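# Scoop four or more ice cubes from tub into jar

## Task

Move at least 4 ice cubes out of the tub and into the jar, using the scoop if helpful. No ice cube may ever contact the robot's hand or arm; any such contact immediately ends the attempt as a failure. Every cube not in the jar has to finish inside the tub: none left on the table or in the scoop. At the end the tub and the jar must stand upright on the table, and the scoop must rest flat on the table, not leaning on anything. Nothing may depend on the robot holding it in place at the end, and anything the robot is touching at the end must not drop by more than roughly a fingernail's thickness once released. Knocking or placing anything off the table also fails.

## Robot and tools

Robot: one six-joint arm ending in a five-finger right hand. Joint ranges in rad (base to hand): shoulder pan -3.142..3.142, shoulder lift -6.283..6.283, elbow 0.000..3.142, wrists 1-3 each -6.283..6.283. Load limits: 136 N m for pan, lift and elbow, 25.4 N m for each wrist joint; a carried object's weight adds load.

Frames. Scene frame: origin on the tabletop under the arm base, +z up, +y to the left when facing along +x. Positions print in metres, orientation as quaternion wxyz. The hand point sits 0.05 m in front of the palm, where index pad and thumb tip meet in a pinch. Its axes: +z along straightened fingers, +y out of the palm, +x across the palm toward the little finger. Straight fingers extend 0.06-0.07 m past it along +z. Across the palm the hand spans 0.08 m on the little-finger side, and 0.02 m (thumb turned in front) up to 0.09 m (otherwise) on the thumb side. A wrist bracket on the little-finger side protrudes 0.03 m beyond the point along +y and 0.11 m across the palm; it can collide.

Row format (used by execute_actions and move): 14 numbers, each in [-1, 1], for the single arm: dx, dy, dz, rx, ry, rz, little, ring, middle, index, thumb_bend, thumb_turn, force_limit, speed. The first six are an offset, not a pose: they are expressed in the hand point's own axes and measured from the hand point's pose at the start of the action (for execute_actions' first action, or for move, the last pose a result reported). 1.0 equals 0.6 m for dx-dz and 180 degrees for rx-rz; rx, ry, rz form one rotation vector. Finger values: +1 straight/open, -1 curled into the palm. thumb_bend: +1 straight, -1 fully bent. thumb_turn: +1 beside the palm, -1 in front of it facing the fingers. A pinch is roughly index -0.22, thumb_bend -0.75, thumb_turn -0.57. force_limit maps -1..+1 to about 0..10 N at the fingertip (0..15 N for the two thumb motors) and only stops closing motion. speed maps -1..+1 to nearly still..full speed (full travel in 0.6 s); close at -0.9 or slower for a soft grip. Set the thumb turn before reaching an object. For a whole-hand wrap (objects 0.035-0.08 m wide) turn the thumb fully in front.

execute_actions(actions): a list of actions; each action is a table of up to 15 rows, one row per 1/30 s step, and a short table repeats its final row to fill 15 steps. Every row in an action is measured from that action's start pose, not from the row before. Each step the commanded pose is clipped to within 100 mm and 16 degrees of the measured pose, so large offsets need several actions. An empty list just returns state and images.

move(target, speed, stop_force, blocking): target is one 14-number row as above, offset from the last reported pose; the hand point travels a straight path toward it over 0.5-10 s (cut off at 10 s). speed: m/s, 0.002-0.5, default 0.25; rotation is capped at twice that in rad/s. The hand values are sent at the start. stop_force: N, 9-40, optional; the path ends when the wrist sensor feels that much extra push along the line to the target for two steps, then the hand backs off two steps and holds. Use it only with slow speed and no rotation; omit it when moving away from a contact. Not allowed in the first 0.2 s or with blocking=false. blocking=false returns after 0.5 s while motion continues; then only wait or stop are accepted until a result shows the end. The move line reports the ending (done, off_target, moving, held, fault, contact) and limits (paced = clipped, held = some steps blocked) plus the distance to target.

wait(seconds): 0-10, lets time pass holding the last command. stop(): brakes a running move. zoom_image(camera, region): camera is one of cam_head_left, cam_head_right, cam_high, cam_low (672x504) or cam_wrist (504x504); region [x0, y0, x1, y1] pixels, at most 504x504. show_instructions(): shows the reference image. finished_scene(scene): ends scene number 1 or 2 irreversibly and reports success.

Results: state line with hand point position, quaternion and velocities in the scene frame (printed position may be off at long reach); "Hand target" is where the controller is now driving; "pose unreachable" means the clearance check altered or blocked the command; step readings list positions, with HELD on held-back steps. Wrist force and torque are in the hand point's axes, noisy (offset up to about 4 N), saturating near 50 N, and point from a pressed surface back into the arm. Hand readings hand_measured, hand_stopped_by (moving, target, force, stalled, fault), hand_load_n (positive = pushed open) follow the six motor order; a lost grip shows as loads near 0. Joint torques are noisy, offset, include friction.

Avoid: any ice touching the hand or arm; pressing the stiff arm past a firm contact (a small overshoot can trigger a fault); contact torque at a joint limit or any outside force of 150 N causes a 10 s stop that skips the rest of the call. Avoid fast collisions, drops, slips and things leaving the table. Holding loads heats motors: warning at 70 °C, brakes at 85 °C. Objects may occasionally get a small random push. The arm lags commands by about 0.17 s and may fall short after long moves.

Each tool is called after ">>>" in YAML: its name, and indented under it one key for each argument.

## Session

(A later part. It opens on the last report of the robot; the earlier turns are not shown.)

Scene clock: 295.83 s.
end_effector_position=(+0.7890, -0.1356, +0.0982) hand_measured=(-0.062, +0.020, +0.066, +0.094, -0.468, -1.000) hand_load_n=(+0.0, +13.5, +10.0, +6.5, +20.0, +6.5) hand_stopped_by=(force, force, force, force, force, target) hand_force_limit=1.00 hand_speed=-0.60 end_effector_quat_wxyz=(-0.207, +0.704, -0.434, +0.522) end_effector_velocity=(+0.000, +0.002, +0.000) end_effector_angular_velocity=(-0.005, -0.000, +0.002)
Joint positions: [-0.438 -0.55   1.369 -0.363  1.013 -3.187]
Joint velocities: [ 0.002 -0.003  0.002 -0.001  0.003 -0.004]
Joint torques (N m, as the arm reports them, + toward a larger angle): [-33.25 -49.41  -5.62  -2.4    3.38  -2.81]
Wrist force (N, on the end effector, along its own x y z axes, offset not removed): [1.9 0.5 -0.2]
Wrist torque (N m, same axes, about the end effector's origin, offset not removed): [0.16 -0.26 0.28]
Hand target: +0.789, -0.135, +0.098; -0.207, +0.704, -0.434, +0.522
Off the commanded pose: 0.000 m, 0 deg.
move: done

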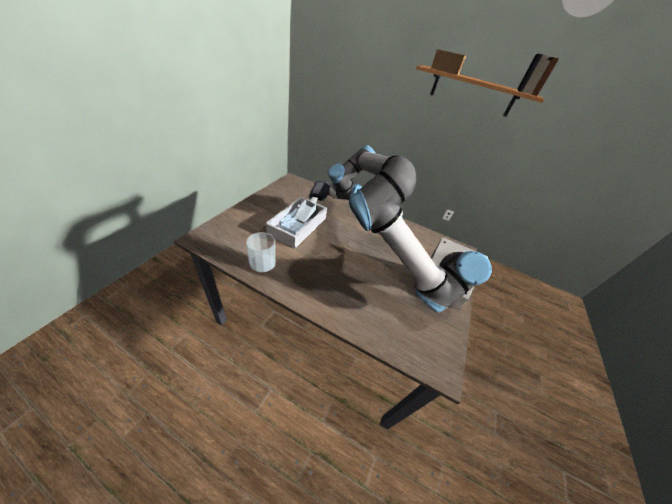

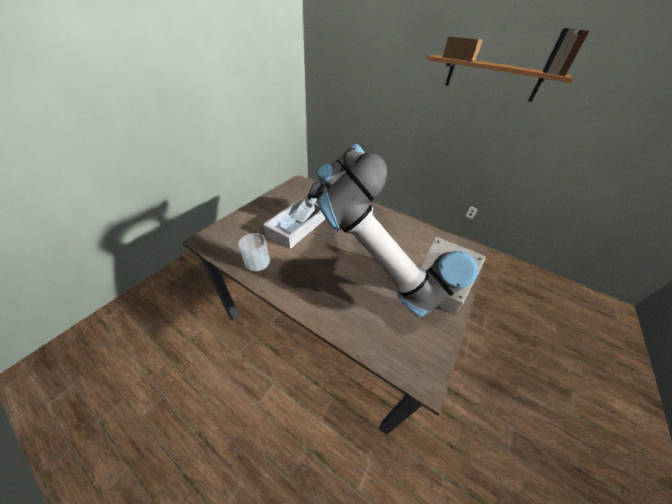

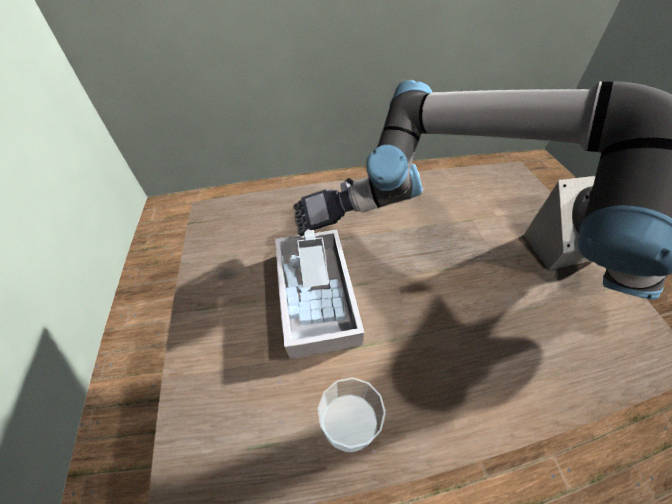

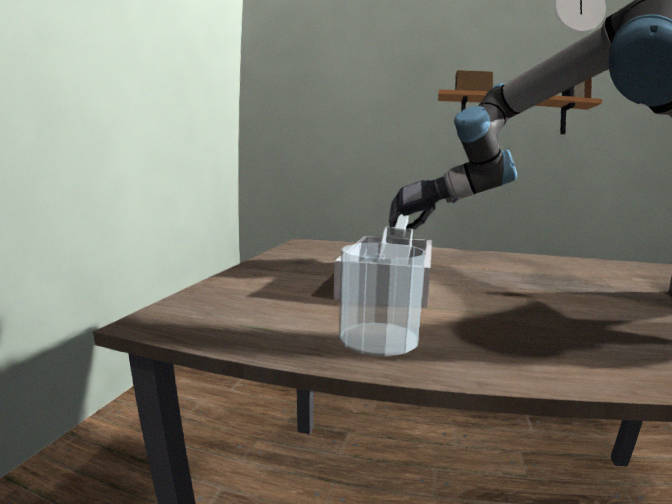

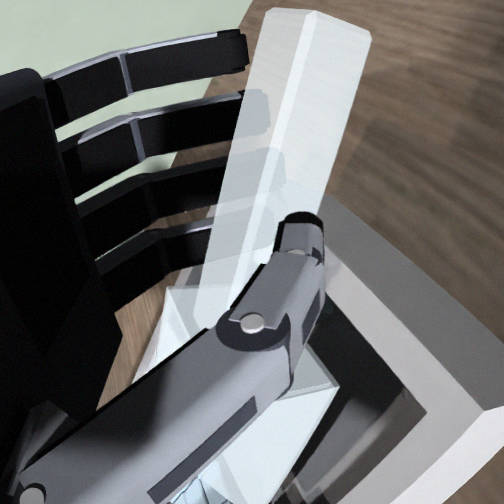

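>>> move:
  target: [0.075,-0.098,-0.05,0,-0.035,0.069,-0.75,-0.75,-0.75,-0.75,-0.55,-1,1,-0.6]
  speed: 0.15

>>> move:
  target: [0,0.165,-0.326,0,0,0,-0.75,-0.75,-0.75,-0.75,-0.55,-1,1,-0.6]

>>> move:
  target: [-0.075,0.184,0.093,0,0,0,-0.75,-0.75,-0.75,-0.75,-0.55,-1,1,-0.6]
  speed: 0.1

Scene clock: 308.53 s.
end_effector_position=(+0.7882, -0.1365, +0.1780) hand_measured=(-0.062, +0.020, +0.066, +0.094, -0.468, -1.000) hand_load_n=(+0.0, +13.0, +9.5, +6.5, +20.0, +7.0) hand_stopped_by=(force, force, force, force, force, target) hand_force_limit=1.00 hand_speed=-0.60 end_effector_quat_wxyz=(-0.286, +0.681, -0.495, +0.458) end_effector_velocity=(-0.001, -0.000, +0.001) end_effector_angular_velocity=(+0.005, +0.002, -0.000)
Joint positions: [-0.57  -0.545  1.239 -0.192  0.786 -3.046]
Joint velocities: [-0.002  0.002 -0.003  0.005 -0.005  0.001]
Joint torques (N m, as the arm reports them, + toward a larger angle): [-51.18 -24.67 -23.78   1.47  -1.66   2.64]
Wrist force (N, on the end effector, along its own x y z axes, offset not removed): [-2.9 3.6 1.8]
Wrist torque (N m, same axes, about the end effector's origin, offset not removed): [0.38 0.45 -0.08]
Hand target: +0.788, -0.136, +0.178; -0.286, +0.681, -0.495, +0.457
Off the commanded pose: 0.000 m, 0 deg.
move: done

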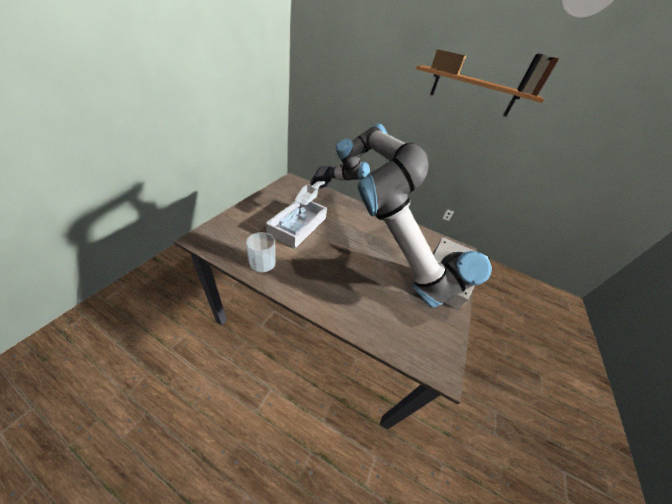

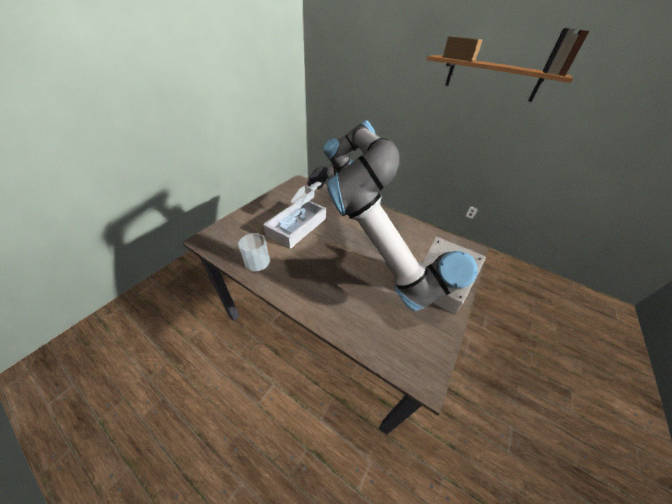

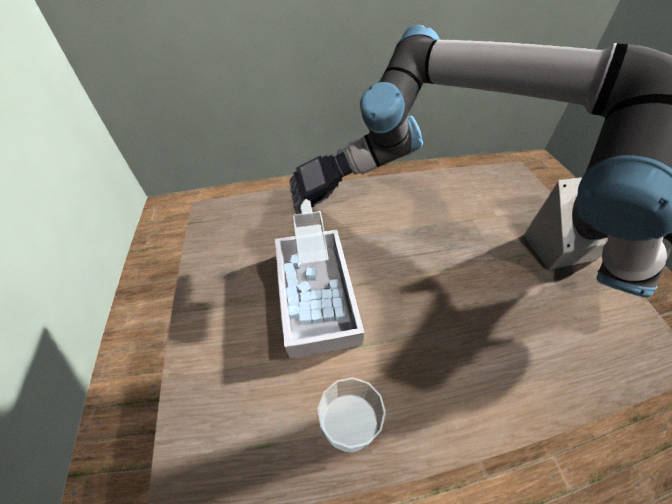

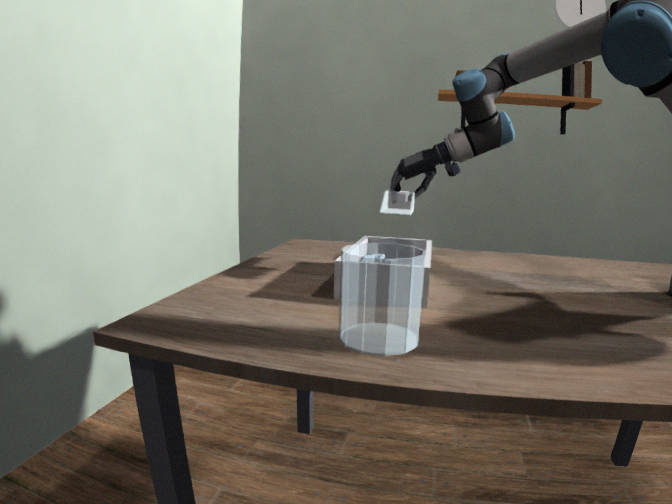

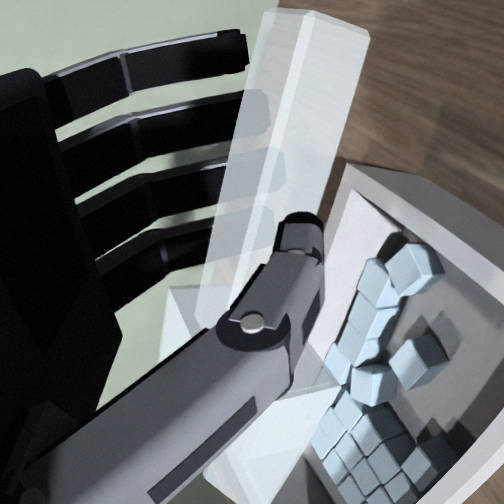

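Scene clock: 309.97 s.
end_effector_position=(+0.5701, -0.1586, +0.1764) hand_measured=(-0.062, +0.020, +0.066, +0.094, -0.468, -1.000) hand_load_n=(+0.0, +13.0, +9.5, +6.5, +20.0, +7.0) hand_stopped_by=(force, force, force, force, force, target) hand_force_limit=1.00 hand_speed=-0.60 end_effector_quat_wxyz=(-0.285, +0.681, -0.495, +0.458) end_effector_velocity=(-0.001, -0.001, +0.002) end_effector_angular_velocity=(-0.001, -0.002, -0.001)
Joint positions: [-0.872 -0.75   1.852 -0.373  0.538 -3.33 ]
Joint velocities: [-0.005 -0.     0.     0.003 -0.002 -0.004]
Joint torques (N m, as the arm reports them, + toward a larger angle): [-38.52 -40.39  -6.78   1.77  -2.18  -2.62]
Wrist force (N, on the end effector, along its own x y z axes, offset not removed): [-1.0 4.8 2.2]
Wrist torque (N m, same axes, about the end effector's origin, offset not removed): [0.39 0.00 0.00]
Hand target: +0.570, -0.159, +0.176; -0.285, +0.681, -0.495, +0.458
Off the commanded pose: 0.000 m, 0 deg.
move: done

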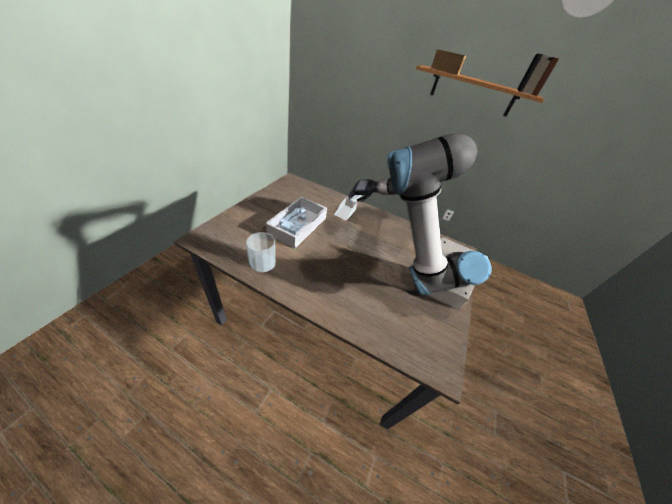

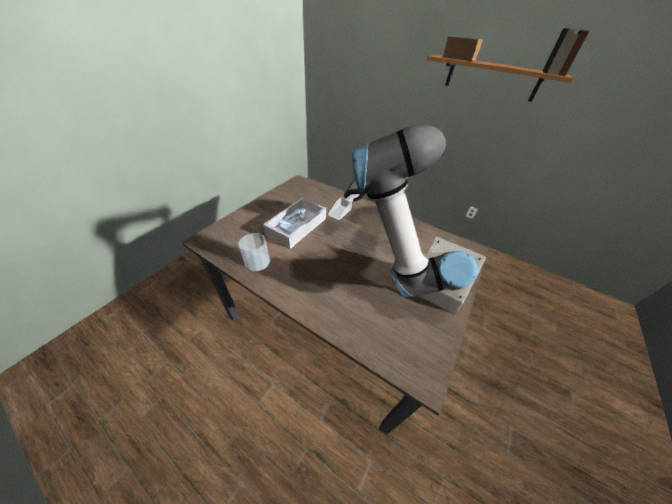

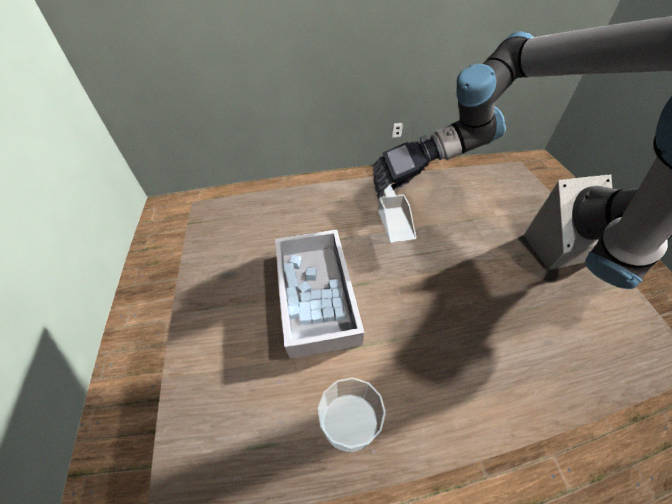

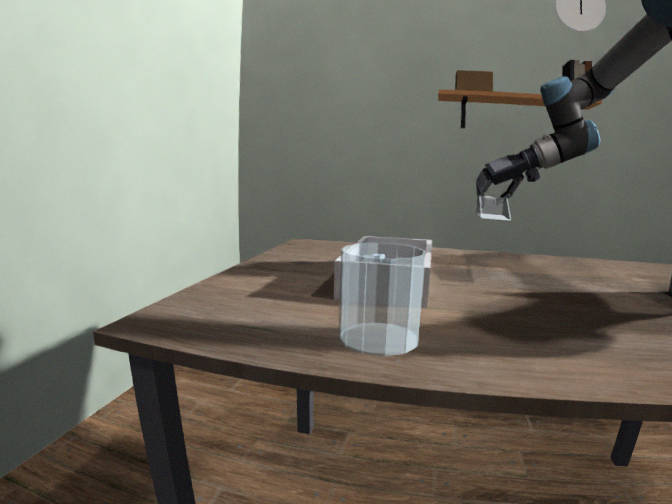

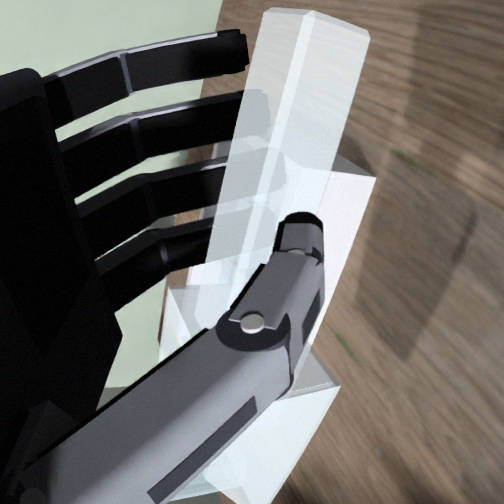

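Scene clock: 311.70 s.
end_effector_position=(+0.5710, -0.1581, +0.0448) hand_measured=(-0.062, +0.020, +0.066, +0.094, -0.468, -1.000) hand_load_n=(+0.0, +13.0, +9.5, +6.5, +20.0, +7.0) hand_stopped_by=(force, force, force, force, force, target) hand_force_limit=1.00 hand_speed=-0.60 end_effector_quat_wxyz=(-0.286, +0.681, -0.495, +0.458) end_effector_velocity=(-0.000, +0.000, -0.002) end_effector_angular_velocity=(+0.000, +0.000, -0.001)
Joint positions: [-0.708 -0.6    1.962 -0.78   0.668 -3.153]
Joint velocities: [ 0.001  0.002  0.002 -0.004  0.002  0.001]
Joint torques (N m, as the arm reports them, + toward a larger angle): [-24.21 -15.77  -4.21  -2.84   2.87   2.79]
Wrist force (N, on the end effector, along its own x y z axes, offset not removed): [-1.1 1.9 0.4]
Wrist torque (N m, same axes, about the end effector's origin, offset not removed): [0.22 0.19 -0.01]
Hand target: +0.571, -0.158, +0.045; -0.286, +0.681, -0.495, +0.458
Off the commanded pose: 0.000 m, 0 deg.
move: done

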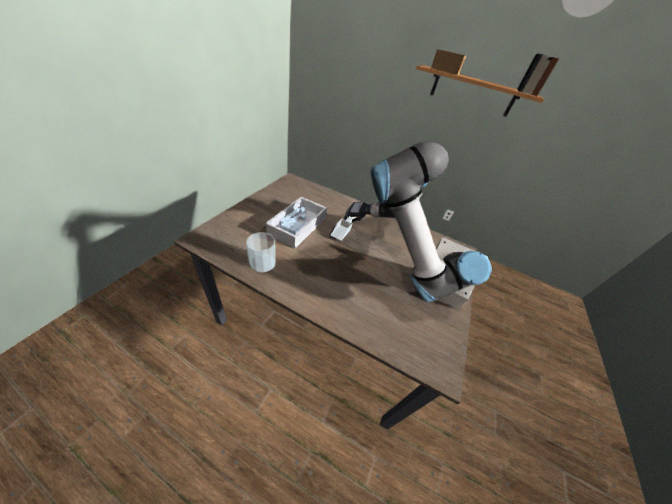

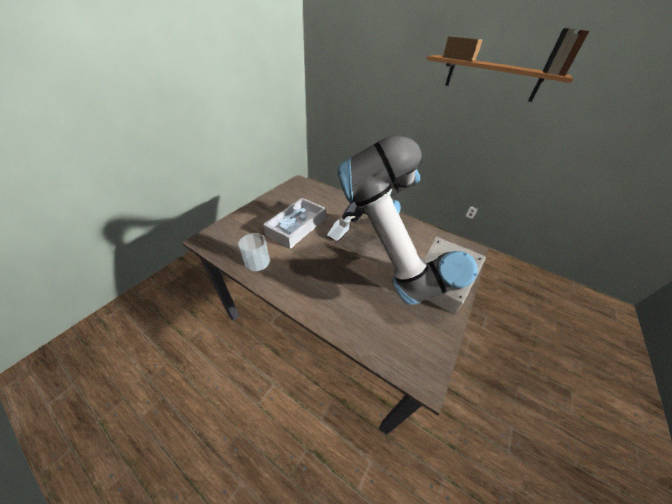

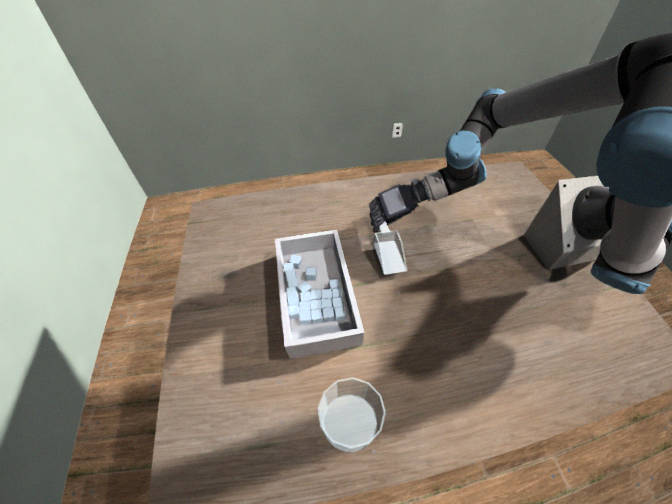

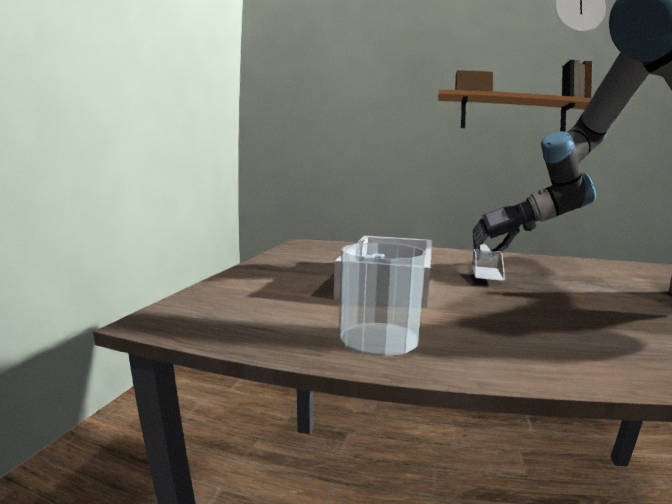

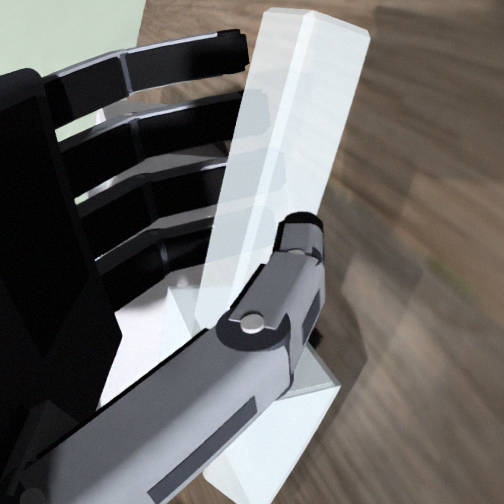

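>>> move:
  target: [-0.004,0.011,0.005,0,0,0,-0.75,-0.75,-0.75,-0.75,-0.55,-1,1,-0.6]
  speed: 0.03

>>> move:
  target: [0,0,0,0,0,0,0.35,0.35,0.35,0.35,-0.3,-1,1,0]

>>> move:
  target: [0,0,0,0,-0.047,0.093,0.35,0.35,0.35,0.35,-0.3,-1,1,0]
  speed: 0.15

>>> move:
  target: [0,0,0,0,0,0,-0.75,-0.75,-0.75,-0.75,-0.5,-1,1,-0.6]

Scene clock: 319.10 s.
end_effector_position=(+0.5707, -0.1583, +0.0373) hand_measured=(-0.062, +0.020, +0.066, +0.094, -0.468, -1.000) hand_load_n=(+0.0, +13.0, +9.5, +6.5, +20.0, +7.0) hand_stopped_by=(force, force, force, force, force, target) hand_force_limit=1.00 hand_speed=-0.60 end_effector_quat_wxyz=(-0.286, +0.681, -0.495, +0.458) end_effector_velocity=(-0.001, -0.001, -0.001) end_effector_angular_velocity=(-0.001, -0.001, -0.003)
Joint positions: [-0.698 -0.589  1.965 -0.801  0.677 -3.144]
Joint velocities: [ 0.001  0.003  0.002 -0.005  0.004  0.002]
Joint torques (N m, as the arm reports them, + toward a larger angle): [-24.83 -16.25  -3.47  -2.62   2.99   2.81]
Wrist force (N, on the end effector, along its own x y z axes, offset not removed): [2.3 0.6 -0.6]
Wrist torque (N m, same axes, about the end effector's origin, offset not removed): [-0.07 -0.33 0.22]
Hand target: +0.571, -0.158, +0.037; -0.286, +0.681, -0.495, +0.458
Off the commanded pose: 0.000 m, 0 deg.
move: done

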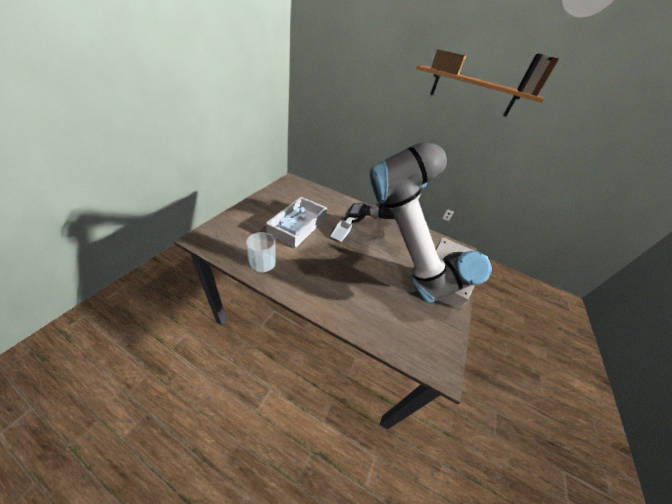

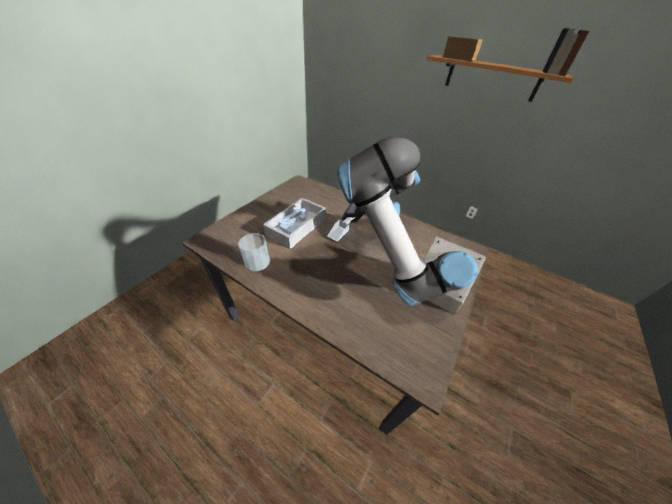

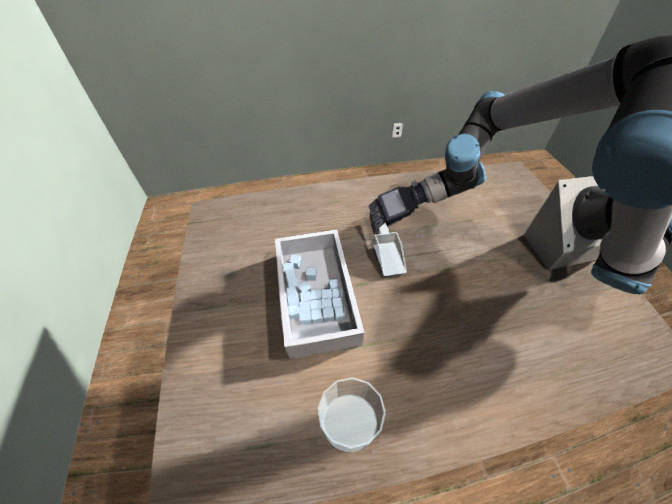

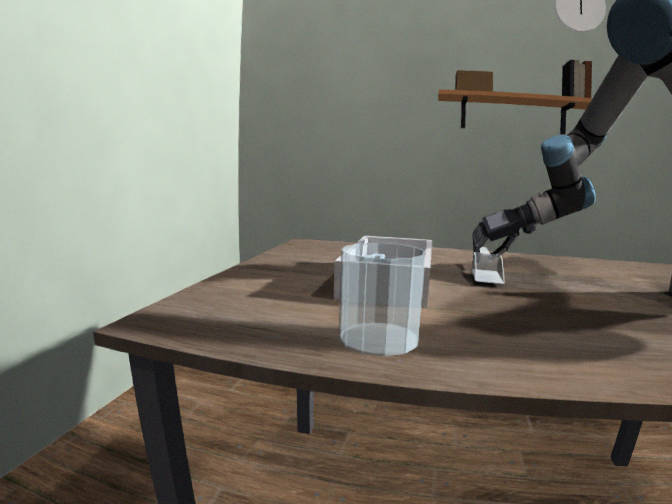

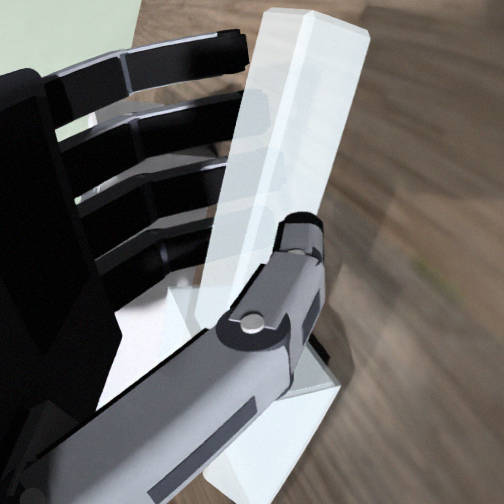

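Scene clock: 319.63 s.
end_effector_position=(+0.5707, -0.1583, +0.0373) hand_measured=(+0.350, +0.350, +0.350, +0.350, -0.300, -1.000) hand_load_n=(+0.0, +0.0, +0.0, +0.0, +0.0, +0.0) hand_stopped_by=(target, target, target, target, target, target) hand_force_limit=1.00 hand_speed=0.00 end_effector_quat_wxyz=(-0.286, +0.681, -0.495, +0.458) end_effector_velocity=(+0.000, +0.001, -0.000) end_effector_angular_velocity=(-0.001, +0.001, +0.002)
Joint positions: [-0.698 -0.589  1.965 -0.801  0.677 -3.144]
Joint velocities: [ 0.002 -0.001 -0.001  0.001  0.    -0.001]
Joint torques (N m, as the arm reports them, + toward a larger angle): [-34.09 -33.91  -6.74   1.53   0.73   0.53]
Wrist force (N, on the end effector, along its own x y z axes, offset not removed): [-0.5 2.5 2.6]
Wrist torque (N m, same axes, about the end effector's origin, offset not removed): [0.07 0.00 -0.07]
Hand target: +0.571, -0.158, +0.037; -0.286, +0.681, -0.495, +0.458
Off the commanded pose: 0.000 m, 0 deg.
move: done

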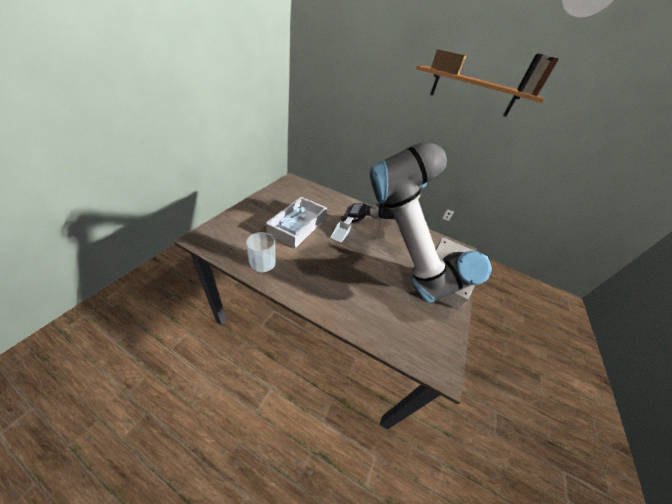

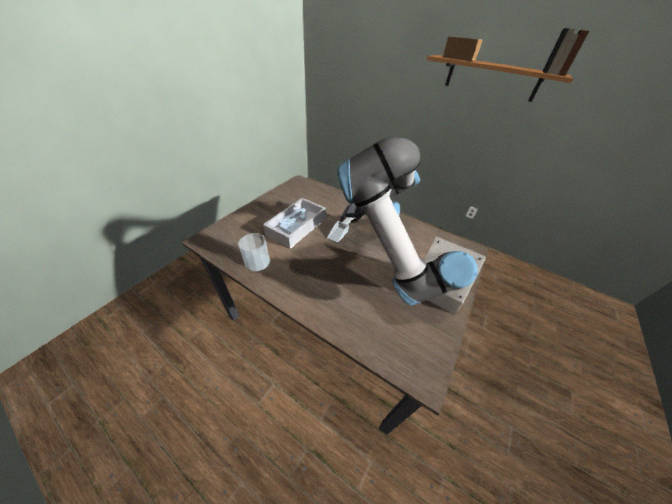

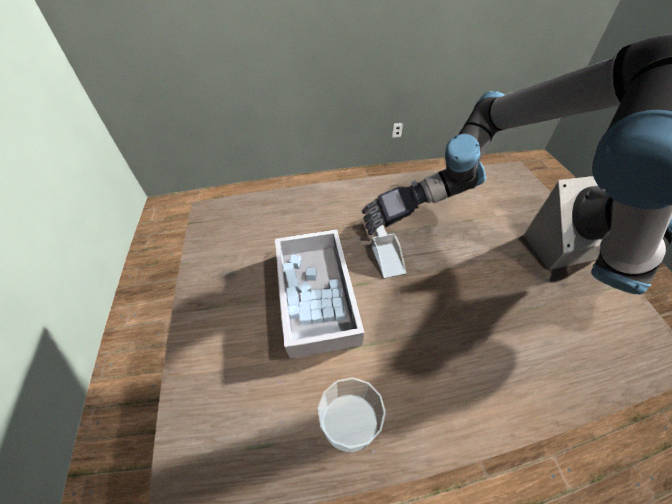

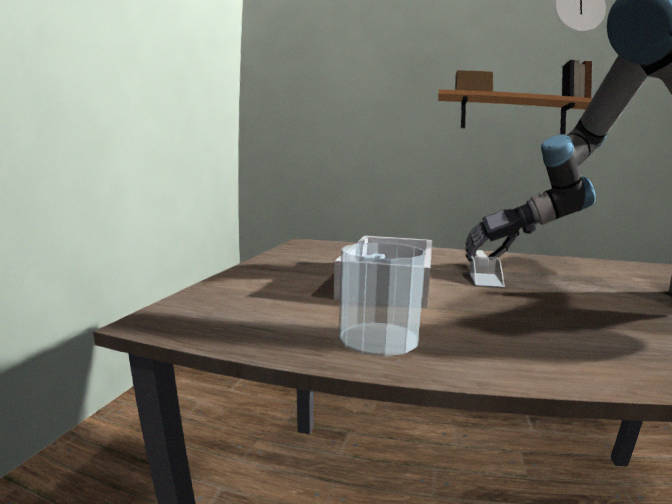

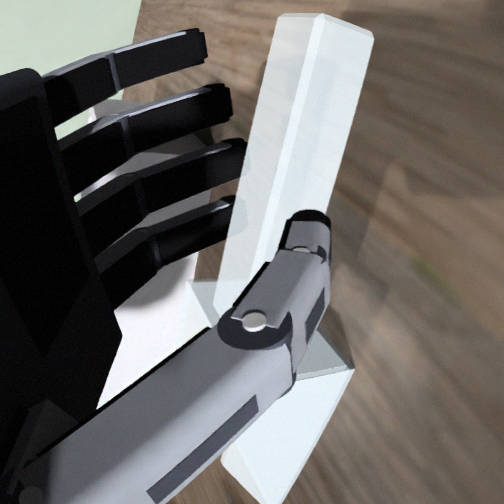

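Scene clock: 321.10 s.
end_effector_position=(+0.5707, -0.1584, +0.0372) hand_measured=(+0.350, +0.350, +0.350, +0.350, -0.300, -1.000) hand_load_n=(+0.0, +0.0, +0.0, +0.0, +0.0, +0.0) hand_stopped_by=(target, target, target, target, target, target) hand_force_limit=1.00 hand_speed=0.00 end_effector_quat_wxyz=(-0.385, +0.634, -0.567, +0.360) end_effector_velocity=(+0.001, +0.001, +0.000) end_effector_angular_velocity=(+0.006, -0.001, +0.002)
Joint positions: [-0.762 -0.479  1.856 -0.78   0.477 -2.89 ]
Joint velocities: [ 0.     0.001 -0.002 -0.005 -0.004  0.009]
Joint torques (N m, as the arm reports them, + toward a larger angle): [-41.57 -18.63 -19.09  -2.78  -1.92   2.75]
Wrist force (N, on the end effector, along its own x y z axes, offset not removed): [1.0 1.8 0.7]
Wrist torque (N m, same axes, about the end effector's origin, offset not removed): [0.12 -0.08 0.10]
Hand target: +0.571, -0.158, +0.037; -0.385, +0.634, -0.567, +0.360
Off the commanded pose: 0.000 m, 0 deg.
move: done

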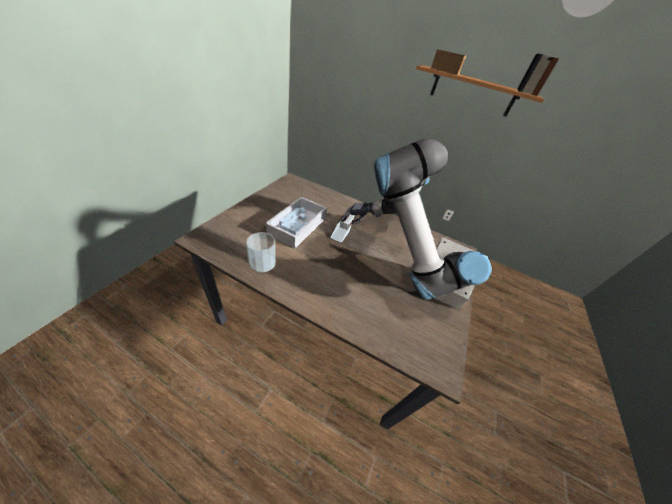

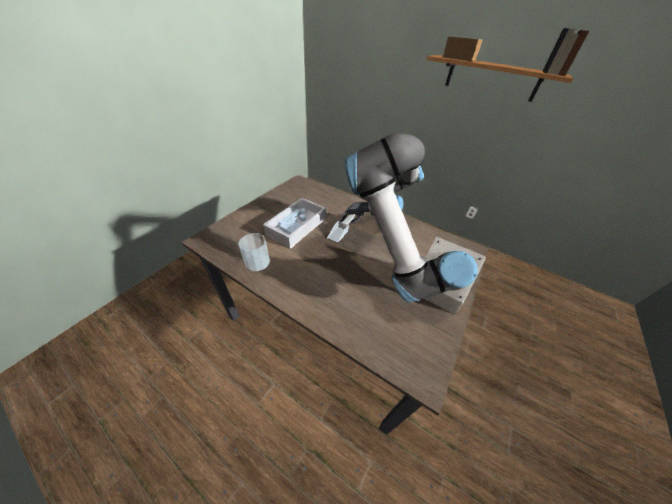

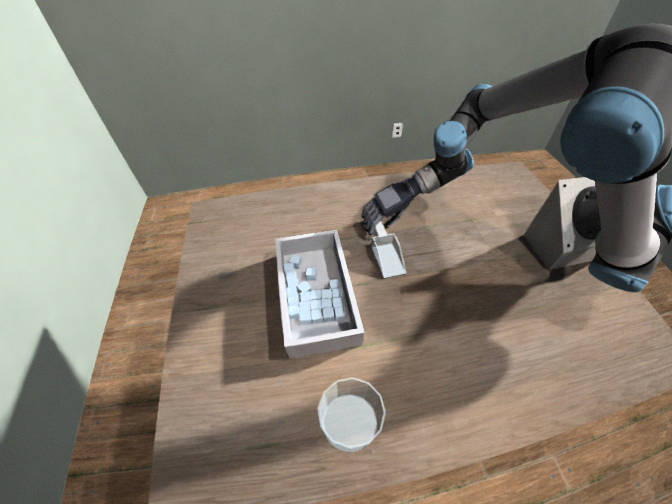

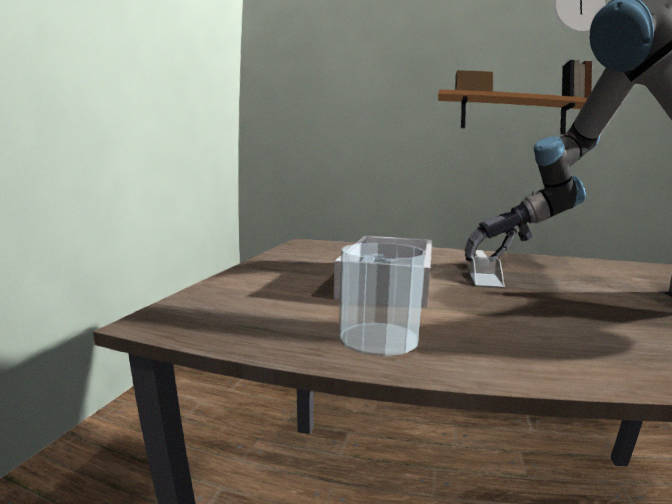

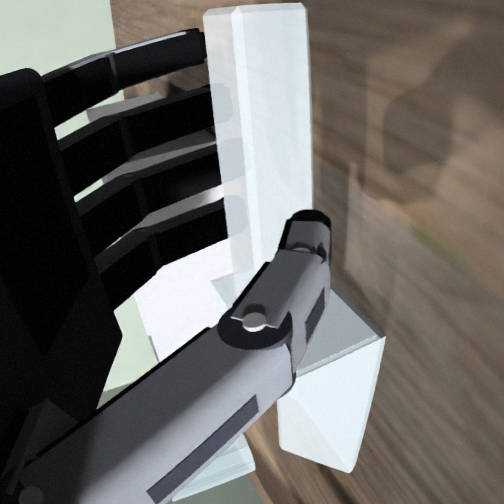

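Scene clock: 321.90 s.
end_effector_position=(+0.5707, -0.1584, +0.0372) hand_measured=(+0.000, +0.058, +0.082, +0.082, -0.476, -1.000) hand_load_n=(+9.5, +4.5, +7.5, +15.0, +14.0, +6.5) hand_stopped_by=(force, force, force, force, force, target) hand_force_limit=1.00 hand_speed=-0.60 end_effector_quat_wxyz=(-0.385, +0.634, -0.567, +0.360) end_effector_velocity=(+0.001, +0.000, -0.000) end_effector_angular_velocity=(-0.000, +0.001, +0.001)
Joint positions: [-0.762 -0.479  1.856 -0.78   0.477 -2.89 ]
Joint velocities: [ 0.002  0.    -0.001  0.    -0.     0.001]
Joint torques (N m, as the arm reports them, + toward a larger angle): [-35.25 -44.32 -12.42   1.69   2.69  -2.92]
Wrist force (N, on the end effector, along its own x y z axes, offset not removed): [0.5 -2.7 -1.3]
Wrist torque (N m, same axes, about the end effector's origin, offset not removed): [-0.11 -0.34 0.20]
Hand target: +0.571, -0.158, +0.037; -0.385, +0.634, -0.567, +0.360
Off the commanded pose: 0.000 m, 0 deg.
move: done

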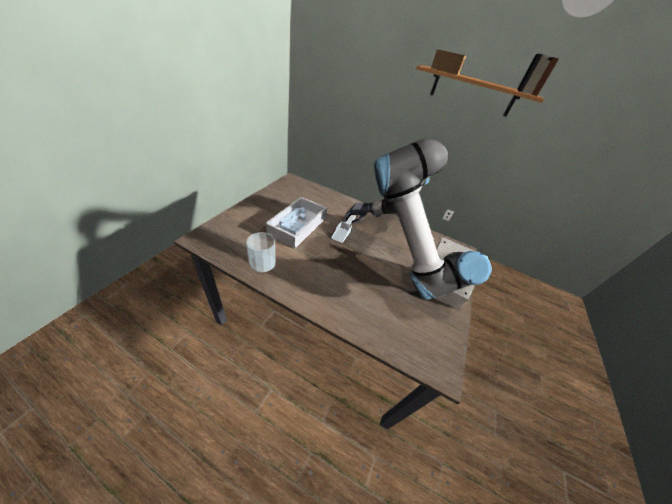

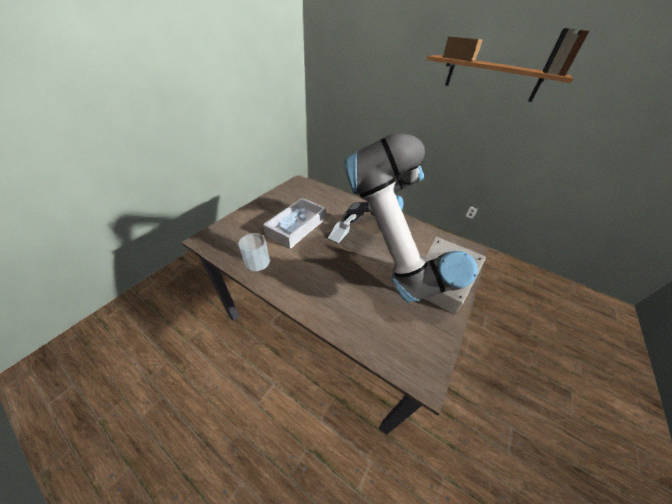

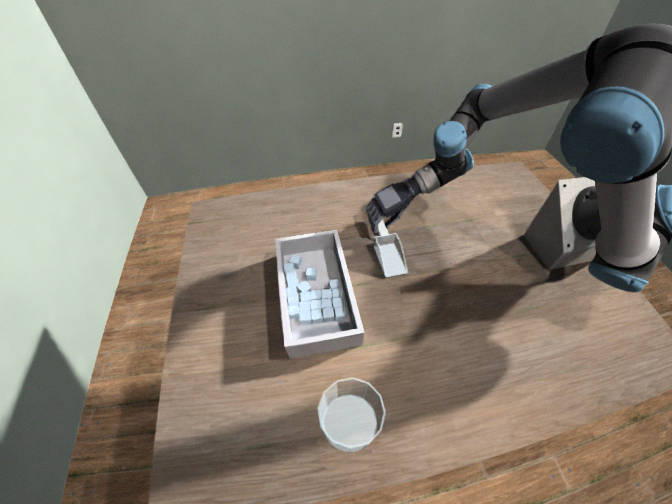

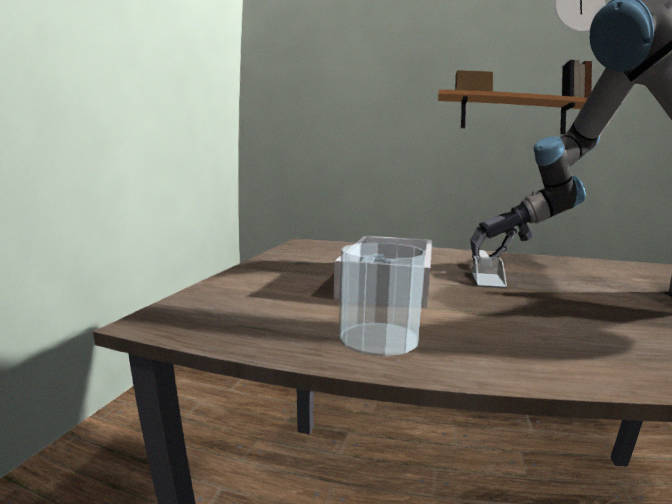

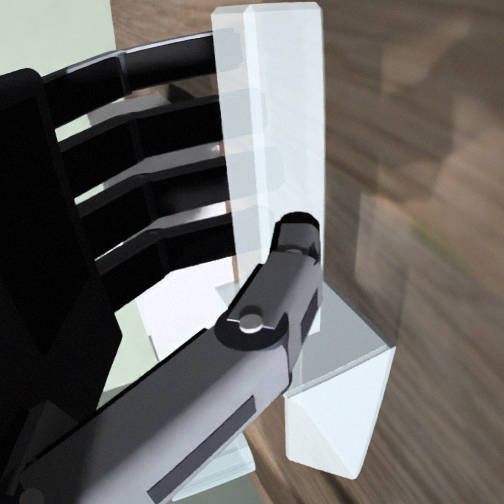

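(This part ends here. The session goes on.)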